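# Wedge the loose end board tight against the rail

## Task

Push a wedge into the empty gap at the end of the rail, with the wedge's flat face resting on the loose end board, far enough that this board is pressed snugly against the rail. The opposite end must still be wedged, and both end boards must end up upright and flat on the table. It only counts if everything stays put on its own once the robot lets go.

## Robot and tools

Robot: two arms, left_arm and right_arm, each a six-joint arm with a parallel two-finger gripper. Bases in the scene frame: left_arm at (-0.027, +0.372, 0) m, quat_wxyz (+0.998, 0, 0, +0.065); right_arm at (+0.001, -0.370, 0) m, quat_wxyz (+0.997, 0, 0, -0.077). The names are labels only, not sides of a camera image.

Scene frame: origin on the table top midway between the arms, +x out over the table, +z up, left_arm on the +y side. Each result reports both grippers' poses in this frame: end_effector_position in metres and end_effector_quat_wxyz. The printed position can be off from the true one, more so at long reach. Gripper axes: the fingers point along the gripper's +z, and they open and close along its y. The reported point sits between the finger pads, roughly 1 cm short of the fingertips.

Joint ranges (rad), base to hand: waist -2.618 to 3.054, shoulder 0.000 to 3.142, elbow 0.000 to 3.142, wrist pitch -1.571 to 1.571, wrist yaw -1.571 to 1.571, wrist roll -2.094 to 2.094. The elbow never fully straightens.

execute_actions(actions): a list of actions run in turn. Each action is a table of up to 15 rows; each row lasts one control step (1/30 s), and if fewer than 15 rows are given the last one is repeated to fill 15 steps. A row is a single flat list of 14 numbers, all in [-1, 1], covering both arms: dx, dy, dz, rx, ry, rz, opening for left_arm, then the same seven for right_arm. The first six of each arm are an offset, in that gripper's own axes, from the gripper's measured pose at the start of the action (for the first action of a call, the last pose a result showed). Every row is relative to that same start pose, not to the preceding row. Scale: 1.0 equals 0.6 m for dx, dy, dz and 180 degrees for the rotation; rx, ry, rz form one rotation vector. The opening is absolute, not an offset: +1 fully open (0.093 m), -1 closed. An empty list just returns state and images.

move(target, speed, blocking): target is one 14-number row laid out exactly as above, offsets in each gripper's own axes measured from the pose in the latest result that shows one; opening absolute. Each gripper travels a straight line, both finishing together, in 0.5 to 10 s; if more is needed they halt at 10 s before arriving. Rotation takes the shorter way. speed is the top path speed in m/s, 0.002 to 0.5 (default 0.25); turning is capped at twice that in rad/s. Paths ignore obstacles and the other arm; grippers lag, drift, and may exceed speed, especially near full reach. Faster contact strikes harder, and aiming farther past a contact pushes harder. With blocking=false the result comes after 0.5 s while motion continues; then use wait or stop before any other motion command. The result adds a move: line giving the ending (done, off_target, moving, held, fault) and the limits that acted, plus each gripper's remaining distance to its target. Only one arm named means the other finished normally. held means a safety check blocked the final step; limits=paced means the sent pose was clipped; limits=held means some steps were blocked en route, after which the arm may surge faster than speed.

wait(seconds): 0 to 10; arms keep their last command, a running move continues, and it returns early when the move ends. stop(): brakes a running move; it needs stopping distance, more when fast; fingers continue. zoom_image(camera, region): region [x0, y0, x1, y1] in pixels of that camera's last full image, at most 504 by 504. read_manual(section): licence texts only. finished_scene(scene): ends the scene for good and reports success, so only call it once the result will hold by itself.

Control behaviour: each step the commanded pose is clipped to 70 mm and 16 degrees from the measured pose; damped IK then favours position over orientation. Long moves may need several actions, and after an action the arm stops at its last clipped pose. Joint friction can leave the gripper up to about 31 mm off, and smaller commands may not move it. Hand target lines show where each gripper is currently driven. To keep an arm still, send it the offset back to its wanted pose in a reply's first call and zeros later, always with its intended opening.

Gripping: grip_measured is the finger motor's position on the same -1 to +1 scale. Pads touch at about -0.94; each mm of object width adds about 0.0208; each gripper has a fixed reading error up to about 0.02. Commanding below the width reading squeezes harder, up to roughly 50 to 62 N per pad (less on thin parts under about 5 mm); a rigid object leaves the reading at most about 0.21 below its width value. Keep sending the closing value to keep holding. The last Joint positions entry is the opening in metres, floored at zero.

Other result lines: pose unreachable means the clearance check altered or blocked that arm's command. Joint torques are raw drive outputs with offsets and noise. MOTOR HOT appears from 75 °C; at 90 °C the arm is halted 10 s; at 100 °C it goes limp and falls. FAULT lines report stops.

Cameras (896x504): cam_head_left, cam_head_right, cam_high, cam_low, cam_left_wrist, cam_right_wrist, returned in that order.

Avoid: knocking anything off the table, collisions or hard pressing between the arms, drops, slips, slams, and very hard shoves. Random brief tugs on held parts or pushes on loose objects may occur.

Each tool is called after "Emit:" as name(argument=value, ...), one argument or row to a line, values as JSON.

## Session

Emit:
execute_actions(
  actions=[],
)

Scene clock: 0.00 s.
left_arm: end_effector_position=(+0.3921, +0.1214, +0.3273) grip_measured=+0.985 end_effector_quat_wxyz=(+0.703, +0.569, +0.410, -0.121) | right_arm: end_effector_position=(+0.2314, -0.3692, +0.3625) grip_measured=+0.996 end_effector_quat_wxyz=(-0.484, +0.535, -0.605, +0.336)
Joint positions: left_arm=[-0.411  1.645  1.188  0.481  0.838  0.757  0.092] | right_arm=[-0.092  0.657  1.121 -0.795 -0.345 -1.446  0.093]
Joint velocities: left_arm=[-0.002  0.017  0.002  0.066  0.007  0.051  0.001] | right_arm=[-0.017 -0.007  0.007  0.022 -0.051  0.022  0.001]
Joint torques (N m, as the arm reports them, + toward a larger angle): no reading
Motor temperatures (°C, as the motors report them): left_arm=[27 38 37 34 27 26] | right_arm=[28 39 41 42 29 29]
Hand target (left_arm): +0.392, +0.121, +0.327; +0.703, +0.569, +0.410, -0.121
Hand target (right_arm): +0.231, -0.369, +0.363; +0.484, -0.535, +0.605, -0.336

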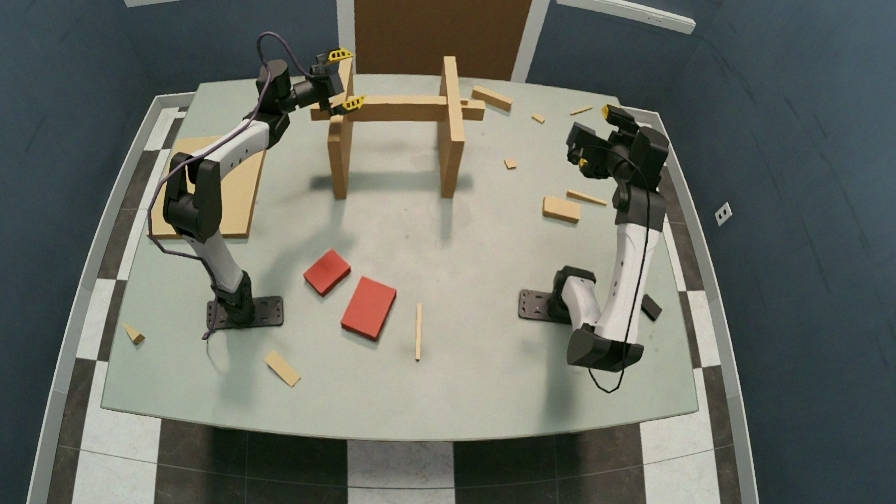

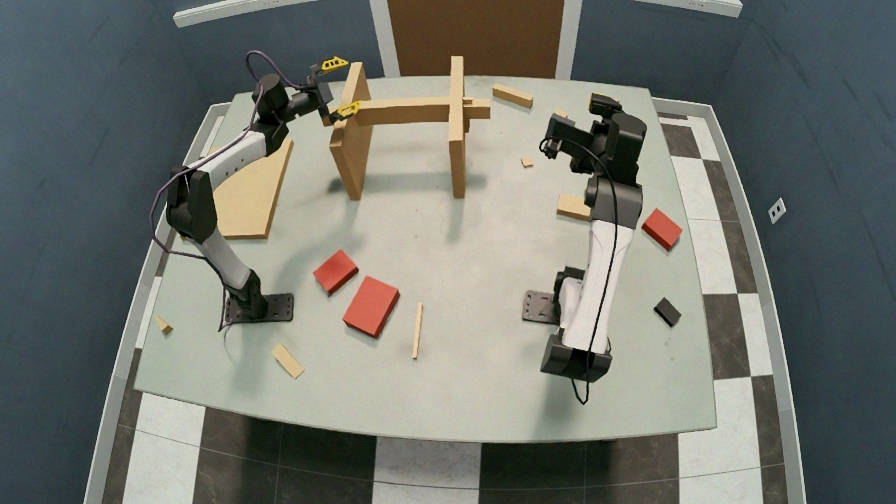

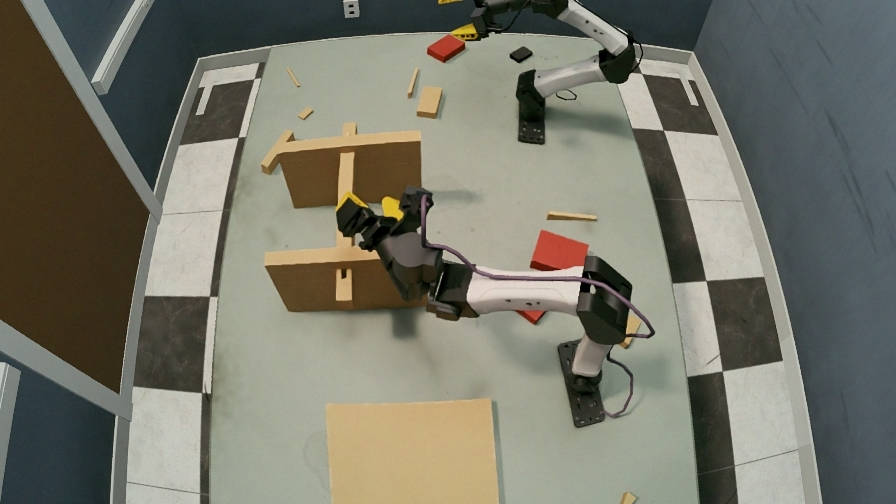

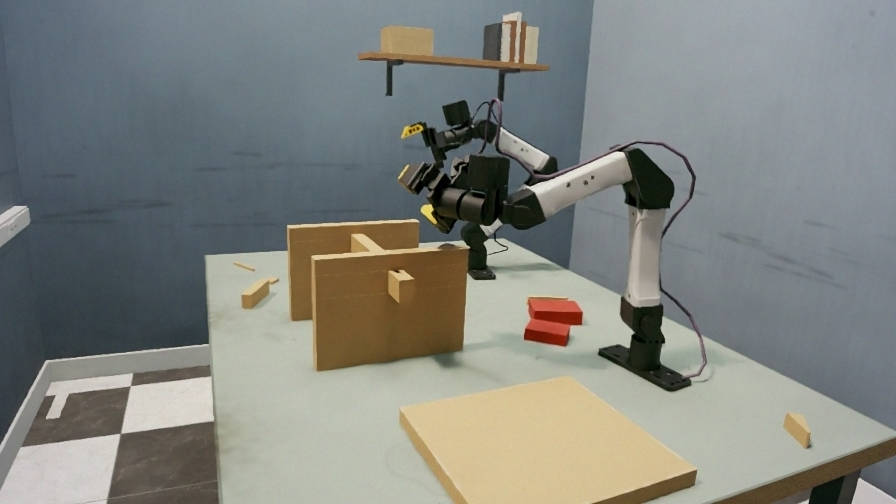

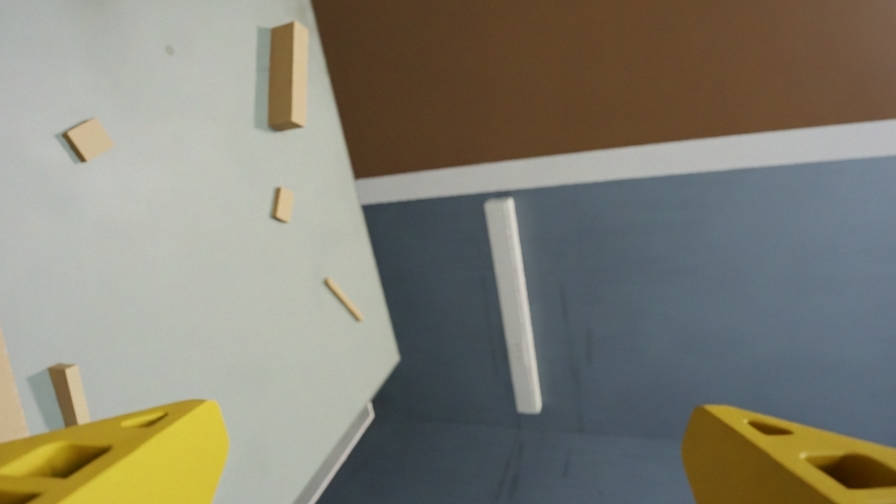

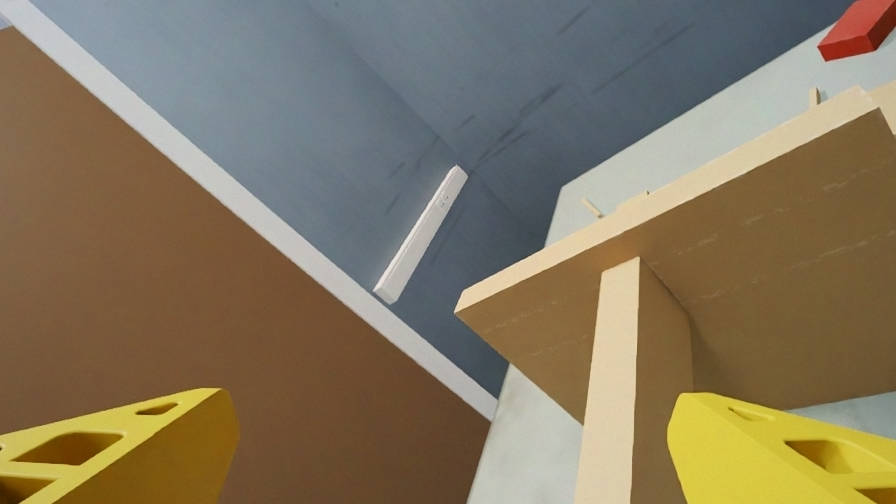

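Emit:
zoom_image(
  camera="cam_high",
  region=[530, 195, 620, 240],
)

Emit:
zoom_image(
  camera="cam_head_left",
  region=[380, 290, 460, 375],
)

Emit:
zoom_image(
  camera="cam_head_right",
  region=[380, 290, 460, 375],
)

Emit:
zoom_image(
  camera="cam_head_left",
  region=[530, 175, 630, 235],
)

Emit:
zoom_image(
  camera="cam_high",
  region=[310, 240, 380, 315],
)

Emit:
zoom_image(
  camera="cam_low",
  region=[500, 280, 600, 350],
)

Region (530, 195, 620, 240) of cam_high's 896x504 image, scaled by 5.600, with more detail than that image has.

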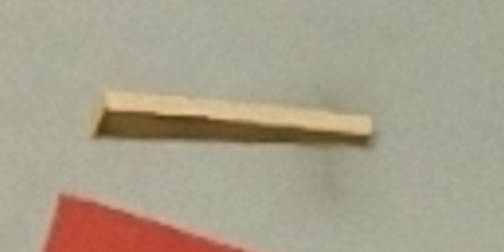

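Region (380, 290, 460, 375) of cam_head_left's 896x504 image, scaled by 5.929, with more detail than that image has; it fills the left 474 columns of this view, and the rest is white.

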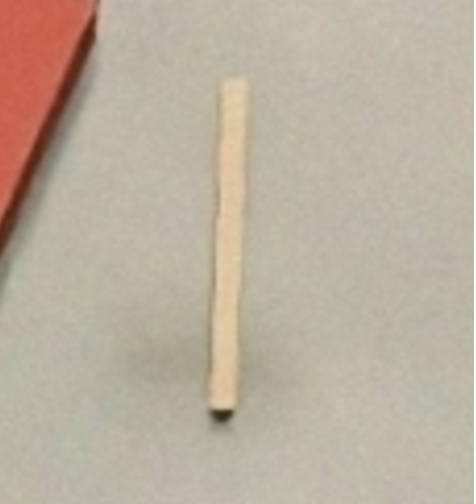

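Region (380, 290, 460, 375) of cam_head_right's 896x504 image, scaled by 5.929, with more detail than that image has; it fills the left 474 columns of this view, and the rest is white.

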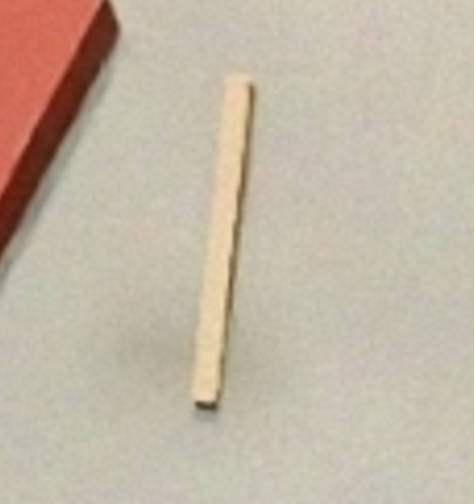

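Region (530, 175, 630, 235) of cam_head_left's 896x504 image, scaled by 5.040, with more detail than that image has; it fills the top 302 rows of this view, and the rest is white.

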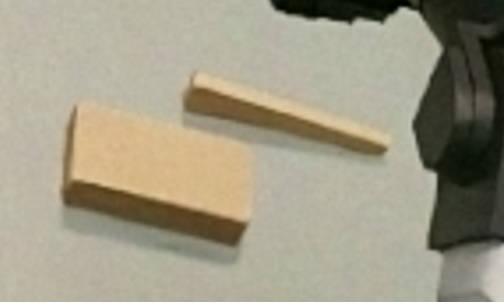

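Region (310, 240, 380, 315) of cam_high's 896x504 image, scaled by 6.720, with more detail than that image has; it fills the left 470 columns of this view, and the rest is white.

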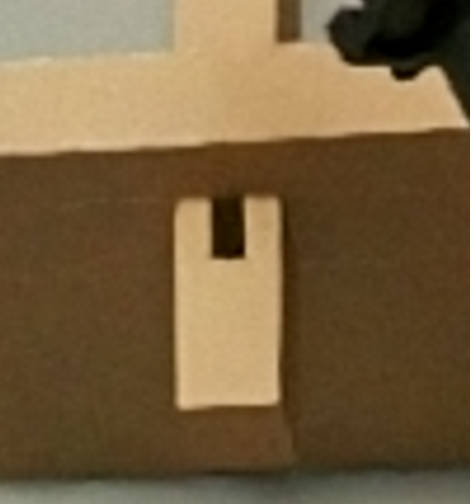

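Region (500, 280, 600, 350) of cam_low's 896x504 image, scaled by 5.040, with more detail than that image has; it fills the top 353 rows of this view, and the rest is white.

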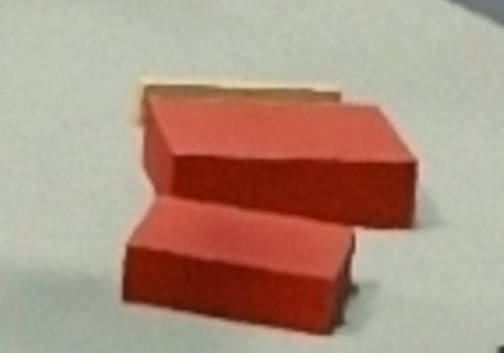

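Emit:
move(
  target=[0.2524, -0.0166, -0.2355, 0.0362, 0.1604, -0.4339, -1, -0.4836, 0.5433, -0.2367, -0.2475, 0.3565, 0.3941, 1],
  speed=0.35,
)

Scene clock: 123.33 s.
left_arm: end_effector_position=(+0.4146, +0.2848, +0.2105) grip_measured=-1.000 end_effector_quat_wxyz=(+0.325, +0.226, +0.813, -0.427) | right_arm: end_effector_position=(-0.0121, -0.0584, +0.1594) grip_measured=+0.996 end_effector_quat_wxyz=(+0.011, +0.006, +0.999, -0.042)
Joint positions: left_arm=[ 0.009  1.895  1.592 -0.798  1.075  0.398  0.   ] | right_arm=[ 1.776  1.809  1.691 -1.538  0.016  1.636  0.093]
Joint velocities: left_arm=[-0.007  0.012 -0.007 -0.007 -0.037  0.007  0.   ] | right_arm=[-0.017 -0.027 -0.002  0.007  0.007  0.022 -0.   ]
Joint torques (N m, as the arm reports them, + toward a larger angle): left_arm=[ 0.61 -8.6   9.49  1.01  0.48  0.25] | right_arm=[-0.01 -8.44  7.38  0.34  0.1   0.22]
Motor temperatures (°C, as the motors report them): left_arm=[27 48 46 41 27 26] | right_arm=[28 36 45 50 29 29]
Hand target (left_arm): +0.418, +0.288, +0.213; +0.329, +0.227, +0.811, -0.428
Hand target (right_arm): -0.013, -0.048, +0.164; +0.003, +0.012, +1.000, -0.022
Off the commanded pose (left_arm): 0.008 m, 1 deg.
Off the commanded pose (right_arm): 0.025 m, 5 deg.
move: off_target (right_arm); limits=paced

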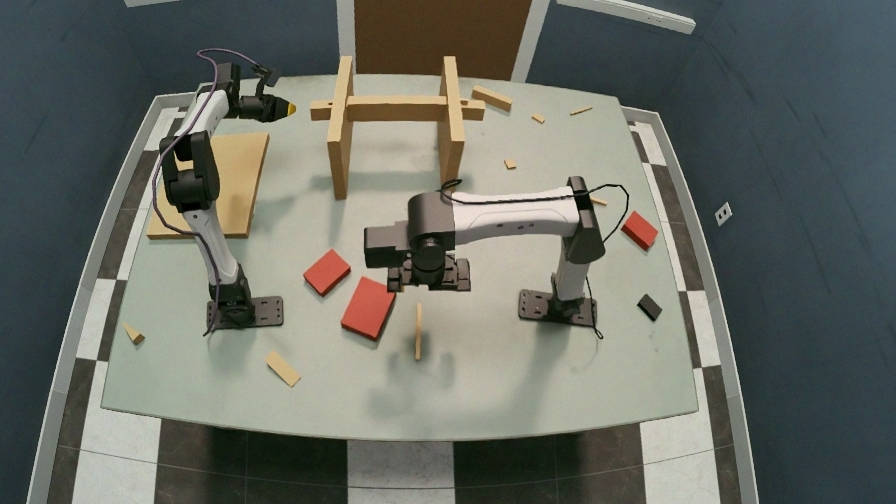

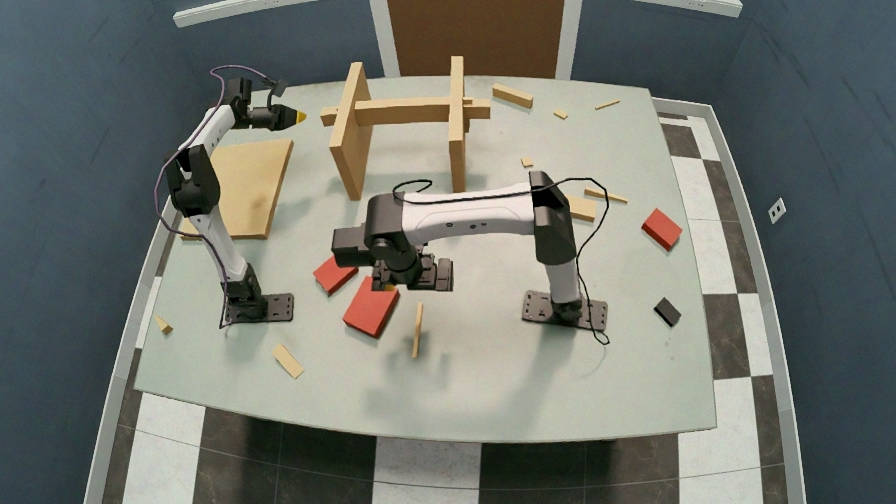

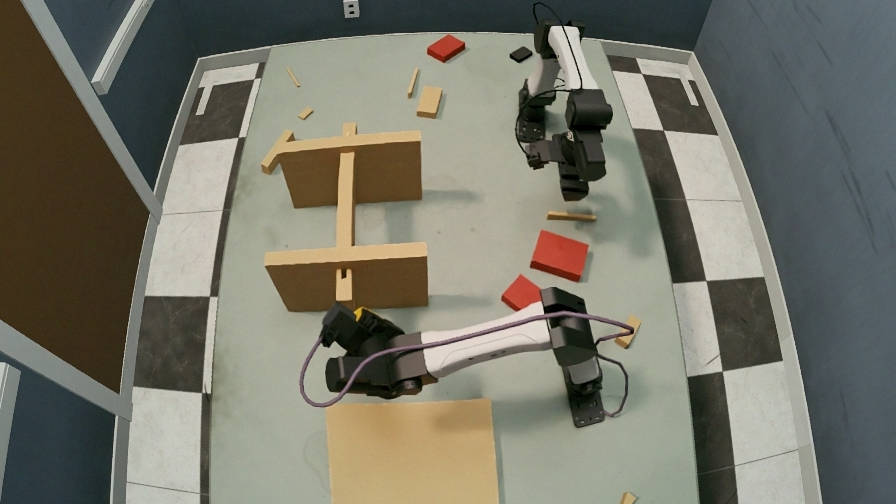

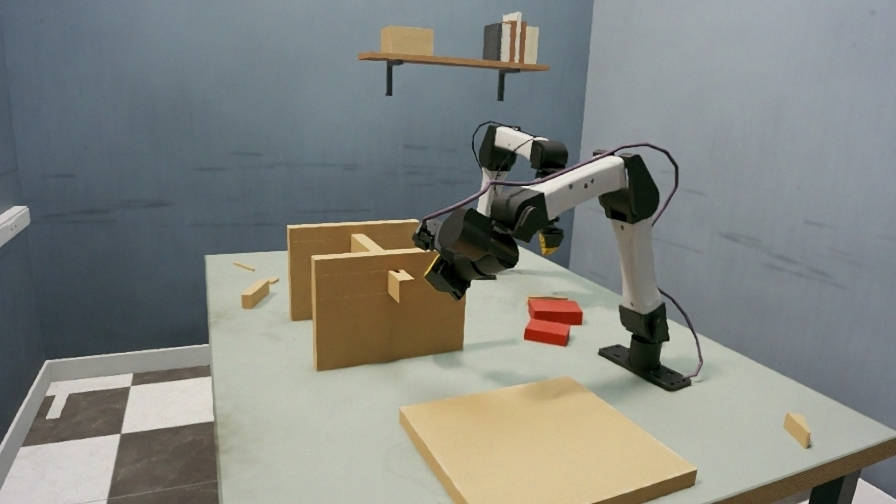

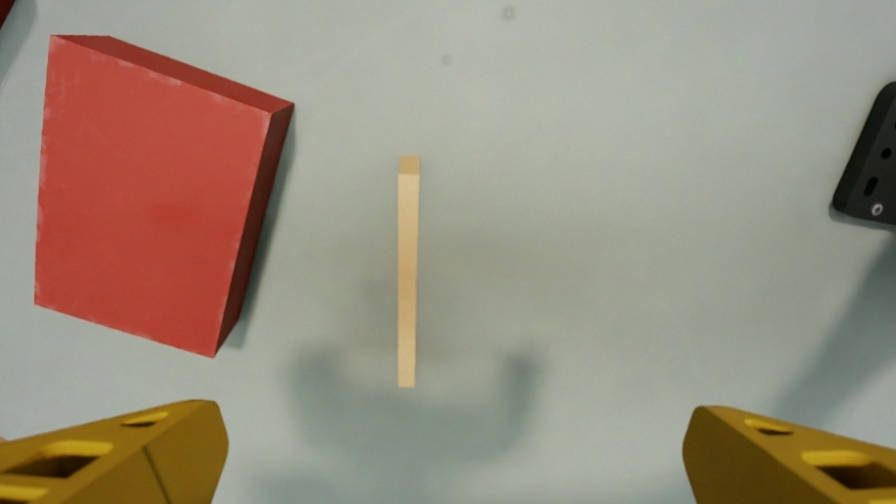

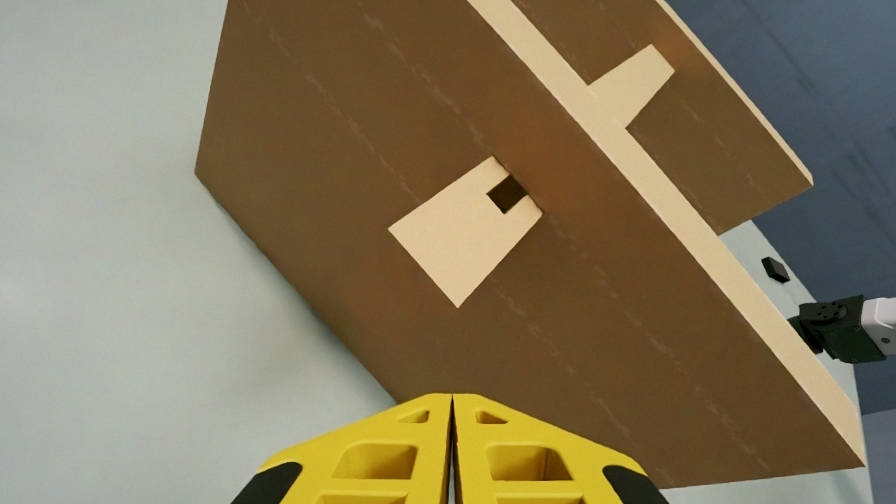

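Emit:
execute_actions(
  actions=[],
)

Scene clock: 137.97 s.
left_arm: end_effector_position=(+0.4140, +0.2847, +0.2104) grip_measured=-1.000 end_effector_quat_wxyz=(+0.324, +0.226, +0.813, -0.427) | right_arm: end_effector_position=(-0.0122, -0.0583, +0.1594) grip_measured=+0.996 end_effector_quat_wxyz=(+0.010, +0.007, +0.999, -0.042)
Joint positions: left_arm=[ 0.009  1.895  1.593 -0.803  1.075  0.4    0.   ] | right_arm=[ 1.776  1.809  1.691 -1.538  0.015  1.637  0.093]
Joint velocities: left_arm=[-0.002 -0.002 -0.007  0.051 -0.051 -0.037  0.   ] | right_arm=[-0.012  0.017 -0.002  0.095  0.051 -0.007  0.001]
Joint torques (N m, as the arm reports them, + toward a larger angle): left_arm=[ 0.75 -8.61  9.44  0.96  0.48  0.22] | right_arm=[ 0.   -8.42  7.37  0.35  0.1   0.21]
Motor temperatures (°C, as the motors report them): left_arm=[27 49 47 39 27 26] | right_arm=[28 37 46 47 29 29]
Hand target (left_arm): +0.418, +0.288, +0.214; +0.330, +0.227, +0.811, -0.428
Hand target (right_arm): -0.013, -0.048, +0.164; +0.003, +0.012, +1.000, -0.022
Off the commanded pose (left_arm): 0.008 m, 1 deg.
Off the commanded pose (right_arm): 0.025 m, 5 deg.

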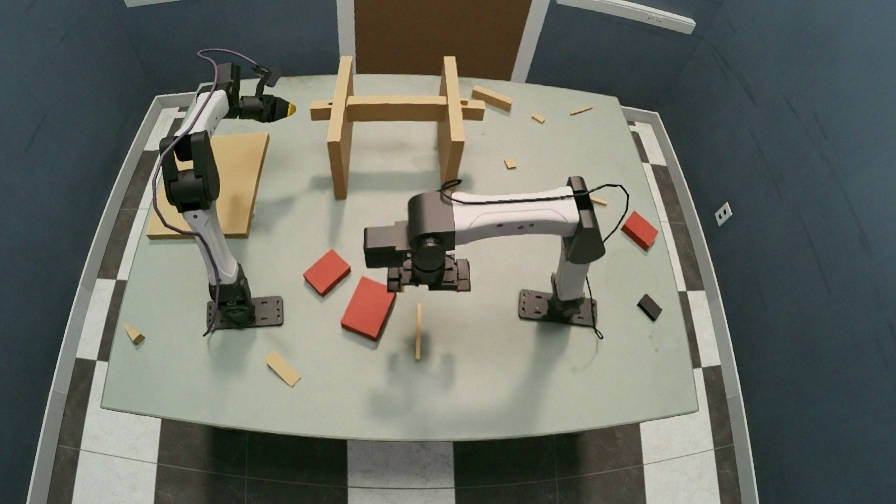

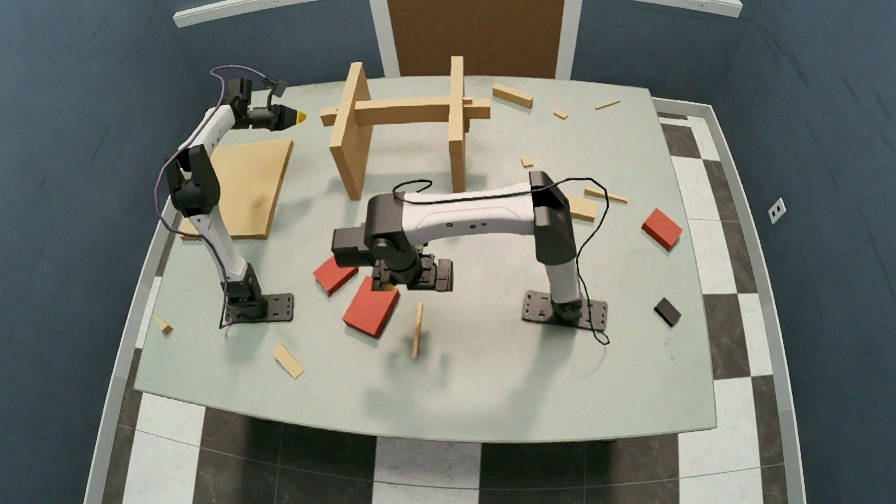

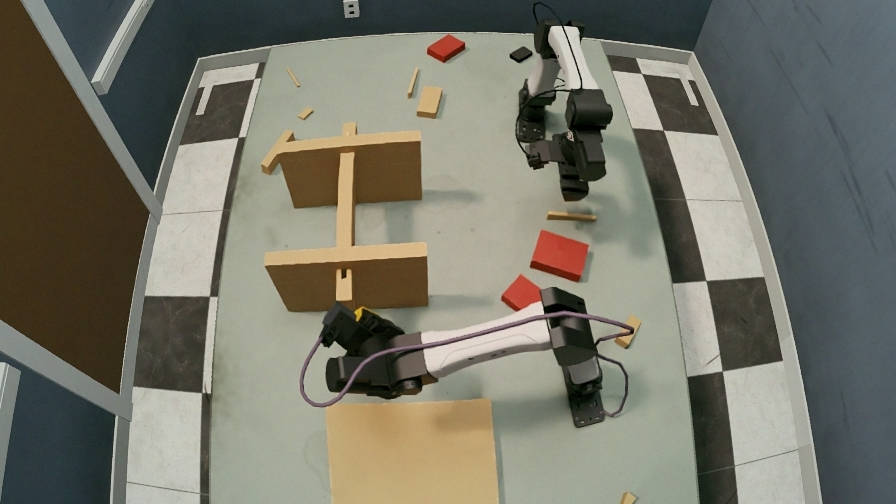

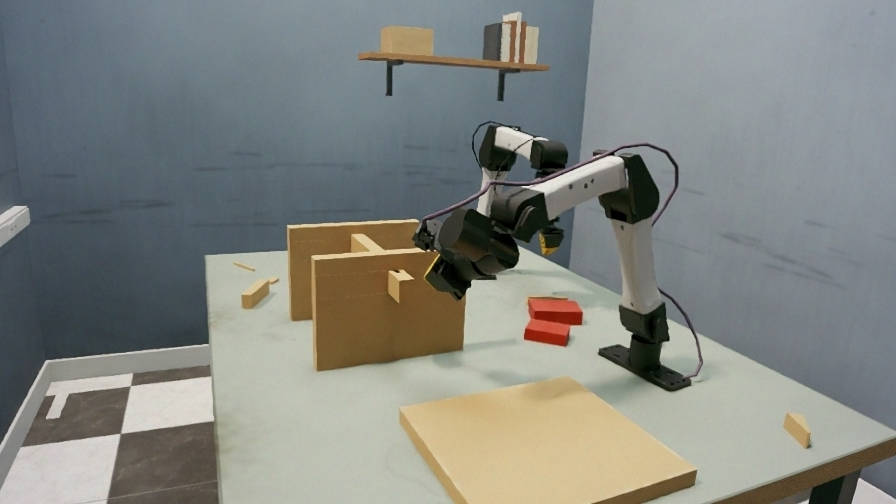

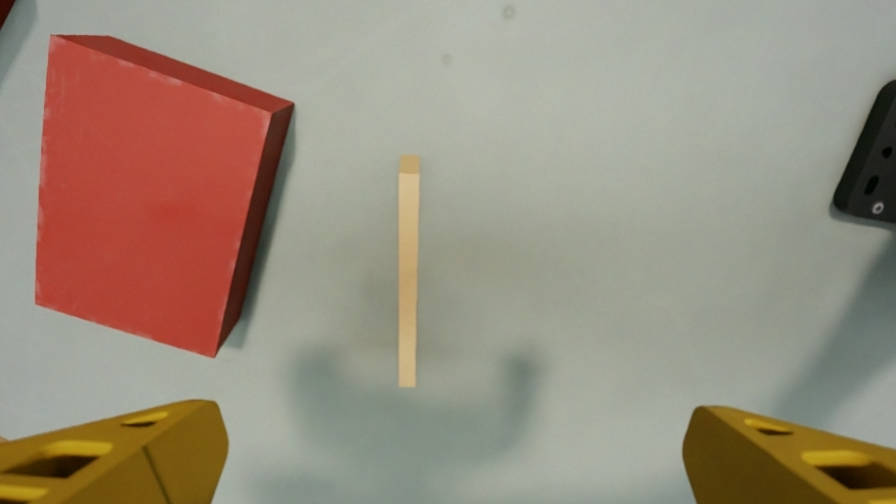

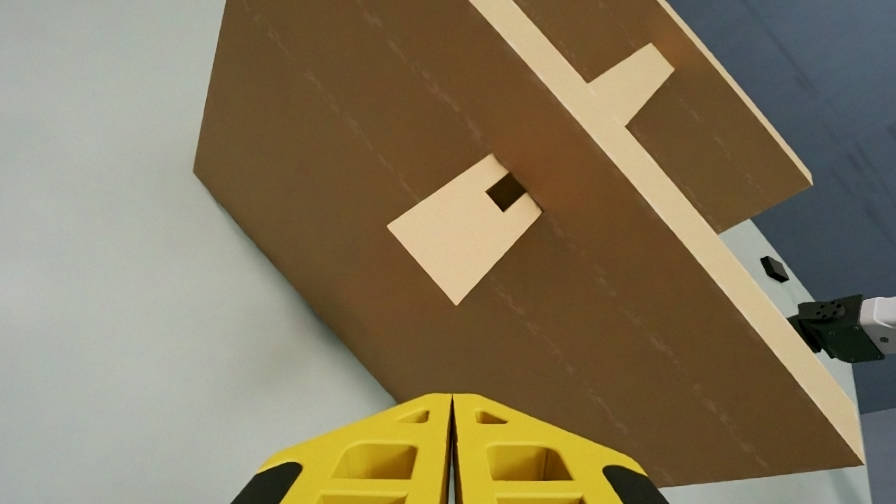

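Emit:
zoom_image(
  camera="cam_high",
  region=[500, 170, 660, 260],
)

Emit:
zoom_image(
  camera="cam_left_wrist",
  region=[340, 130, 480, 210],
)

Emit:
zoom_image(
  camera="cam_high",
  region=[250, 40, 480, 180],
)

Region (500, 170, 660, 260) of cam_high's 896x504 image, scaled by 3.150, with more detail than that image has; it fills the top 284 rows of this view, and the rest is white.

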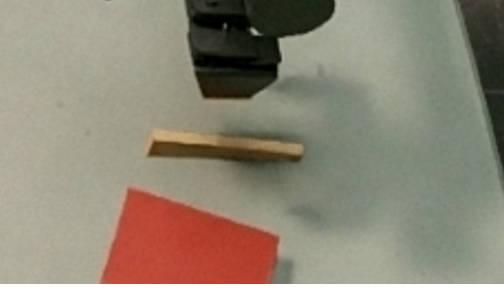

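Region (340, 130, 480, 210) of cam_left_wrist's 896x504 image, scaled by 3.600, with more detail than that image has; it fills the top 288 rows of this view, and the rest is white.

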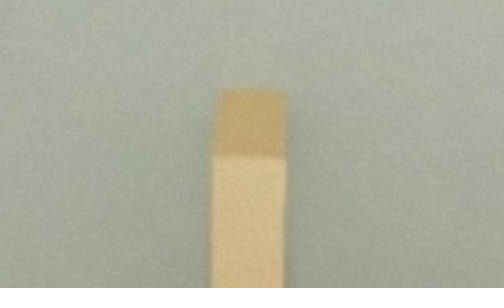

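Region (250, 40, 480, 180) of cam_high's 896x504 image, scaled by 2.191, with more detail than that image has; it fills the top 307 rows of this view, and the rest is white.

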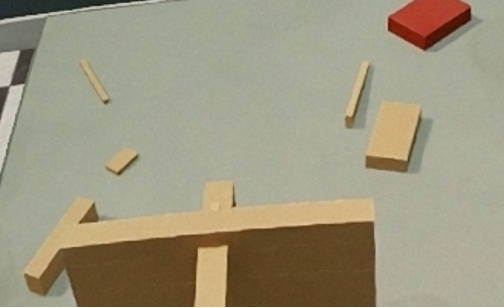

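Emit:
zoom_image(
  camera="cam_high",
  region=[535, 200, 605, 230],
)

Emit:
zoom_image(
  camera="cam_low",
  region=[510, 280, 600, 320],
)

Region (535, 200, 605, 230) of cam_high's 896x504 image, scaled by 7.200, with more detail than that image has; it fills the top 216 rows of this view, and the rest is white.

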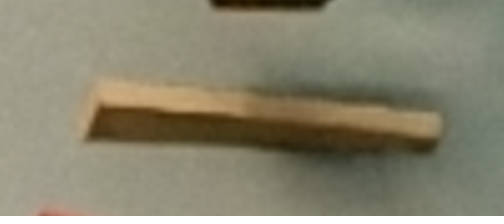

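Region (510, 280, 600, 320) of cam_low's 896x504 image, scaled by 5.600, with more detail than that image has.

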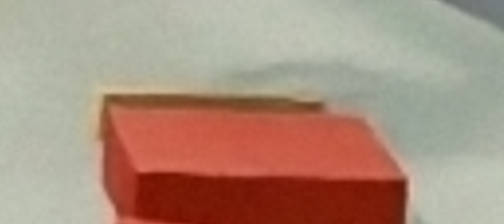

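Emit:
zoom_image(
  camera="cam_right_wrist",
  region=[370, 130, 570, 320],
)

Region (370, 130, 570, 320) of cam_right_wrist's 896x504 image, scaled by 2.520, with more detail than that image has; it fills the top 479 rows of this view, and the rest is white.

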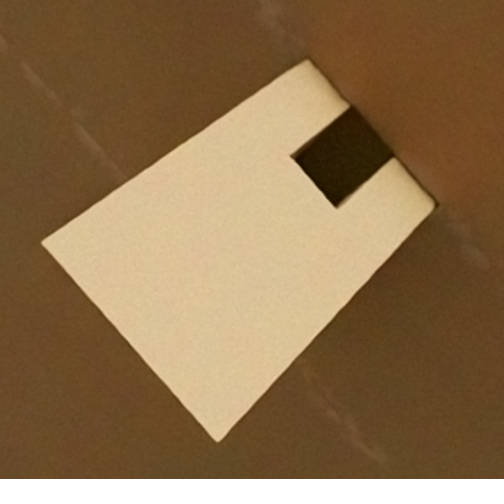

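Emit:
move(
  target=[0.148, 0.165, 0.165, 0.014, 0.088, -0.229, -1, 0.0427, 0.0267, 0.2043, -0.0267, 0.0066, 0, 0.0],
  speed=0.15,
)

Scene clock: 261.03 s.
left_arm: end_effector_position=(+0.4505, +0.2708, +0.0491) grip_measured=-1.000 end_effector_quat_wxyz=(+0.041, -0.017, +0.867, -0.496) | right_arm: end_effector_position=(-0.0276, -0.0491, +0.0439) grip_measured=+0.001 end_effector_quat_wxyz=(+0.006, +0.010, +1.000, +0.005)
Joint positions: left_arm=[-0.038  2.448  1.91  -1.018  1.041  0.044  0.   ] | right_arm=[ 1.821  1.809  1.23  -0.983  0.012  1.686  0.045]
Joint velocities: left_arm=[ 0.007 -0.007 -0.002  0.022  0.007  0.037  0.   ] | right_arm=[ 0.007  0.017 -0.012 -0.022 -0.037 -0.007 -0.001]
Joint torques (N m, as the arm reports them, + toward a larger angle): left_arm=[ -0.69 -12.52   8.45   0.26   0.45   0.04] | right_arm=[ 1.54 -7.62  4.23  0.52  0.1   0.22]
Motor temperatures (°C, as the motors report them): left_arm=[27 53 51 37 28 26] | right_arm=[28 42 49 40 29 29]
Hand target (left_arm): +0.452, +0.265, +0.052; +0.037, -0.015, +0.867, -0.497
Hand target (right_arm): -0.033, -0.051, +0.035; +0.000, +0.007, +1.000, -0.001
Off the commanded pose (left_arm): 0.009 m, 1 deg.
Off the commanded pose (right_arm): 0.012 m, 1 deg.
move: off_target (right_arm)

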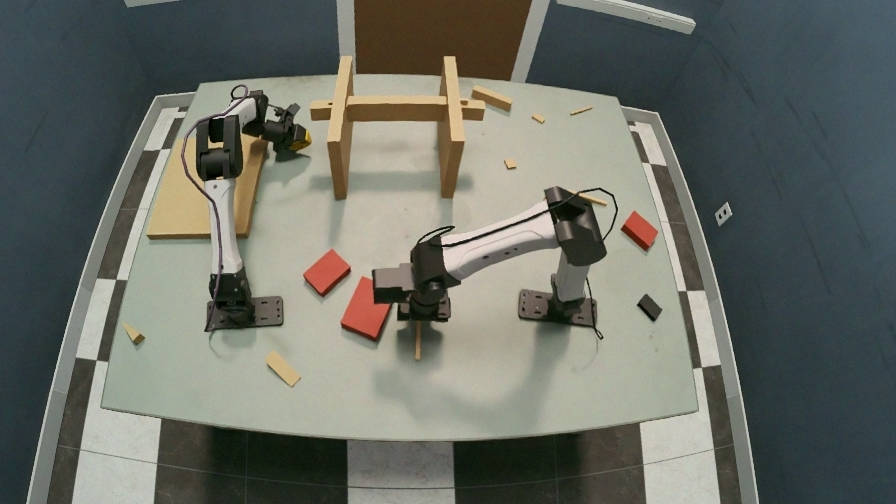

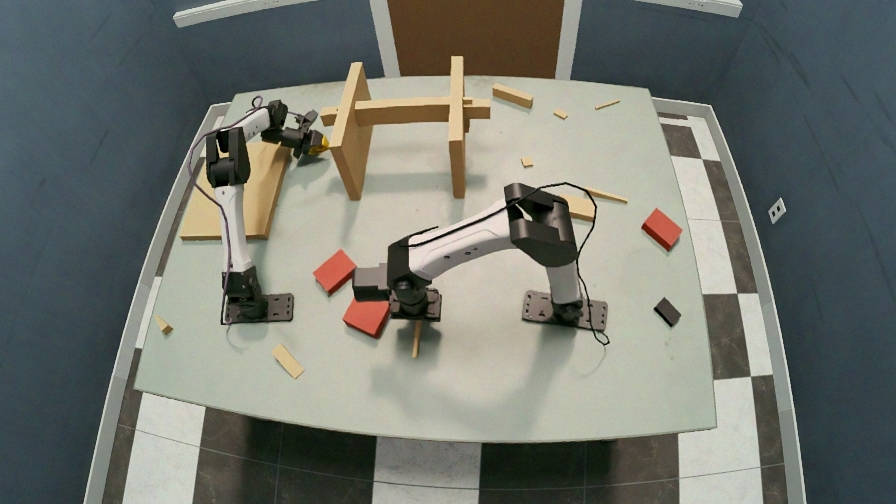

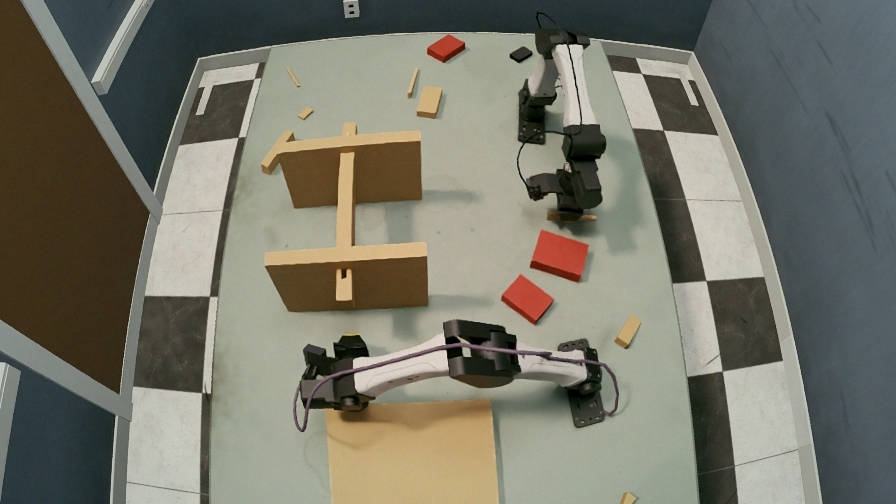

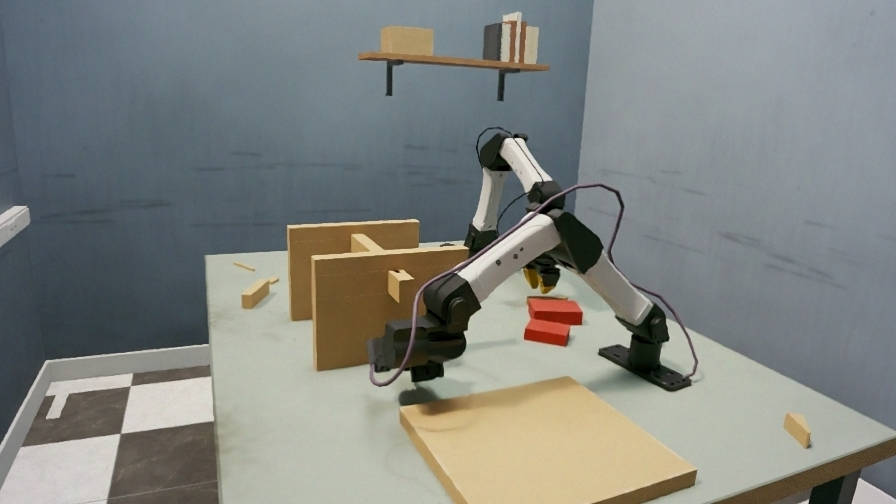

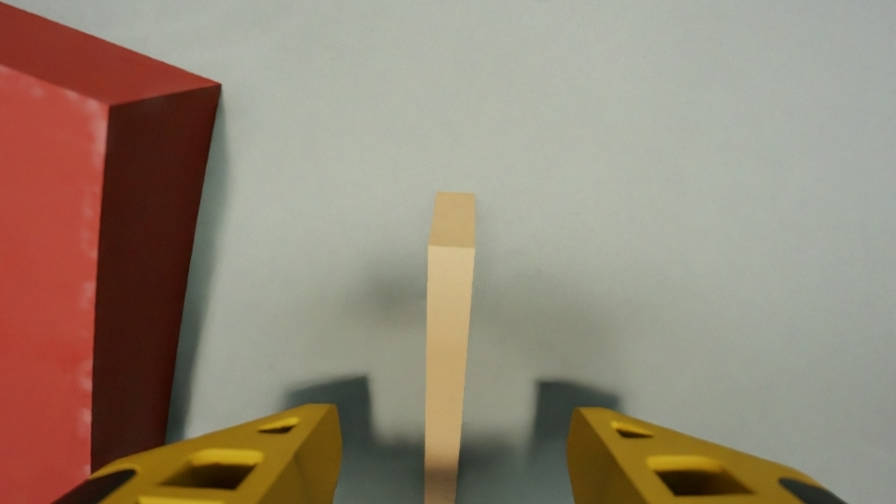

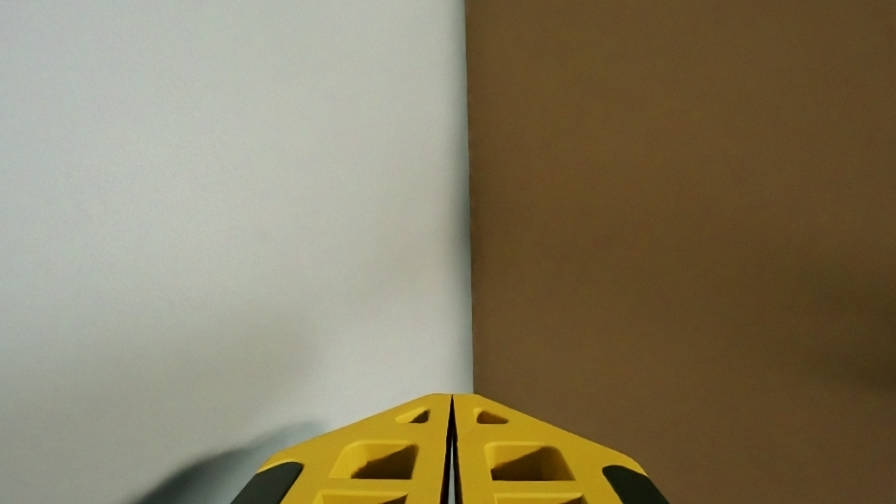

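Emit:
zoom_image(
  camera="cam_left_wrist",
  region=[400, 180, 500, 270],
)

Region (400, 180, 500, 270) of cam_left_wrist's 896x504 image, scaled by 5.040, with more detail than that image has; it fills the top 454 rows of this view, and the rest is white.

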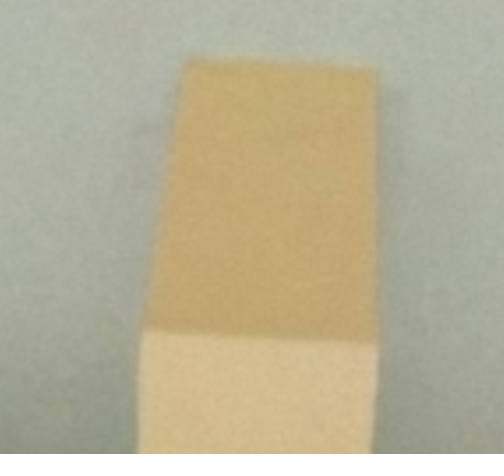

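Emit:
zoom_image(
  camera="cam_head_left",
  region=[300, 50, 520, 210],
)

Emit:
zoom_image(
  camera="cam_head_right",
  region=[480, 70, 660, 230],
)

Region (300, 50, 520, 210) of cam_head_left's 896x504 image, scaled by 2.291, with more detail than that image has; it fills the top 367 rows of this view, and the rest is white.

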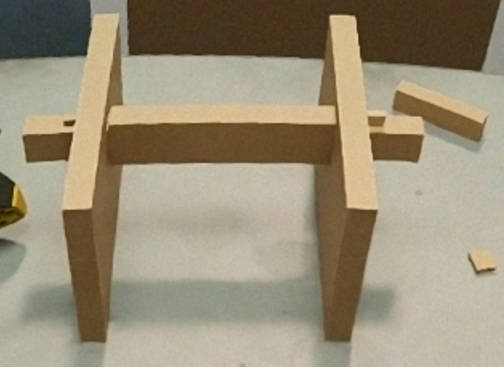

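Region (480, 70, 660, 230) of cam_head_right's 896x504 image, scaled by 2.800, with more detail than that image has.

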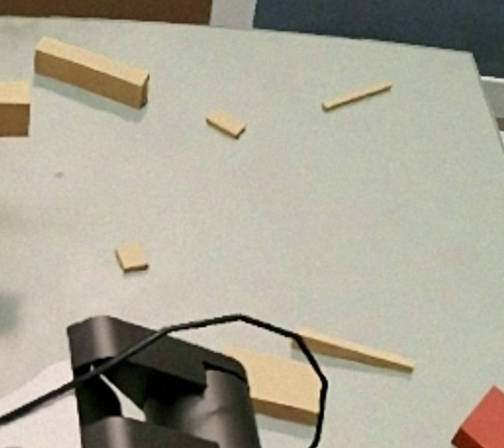

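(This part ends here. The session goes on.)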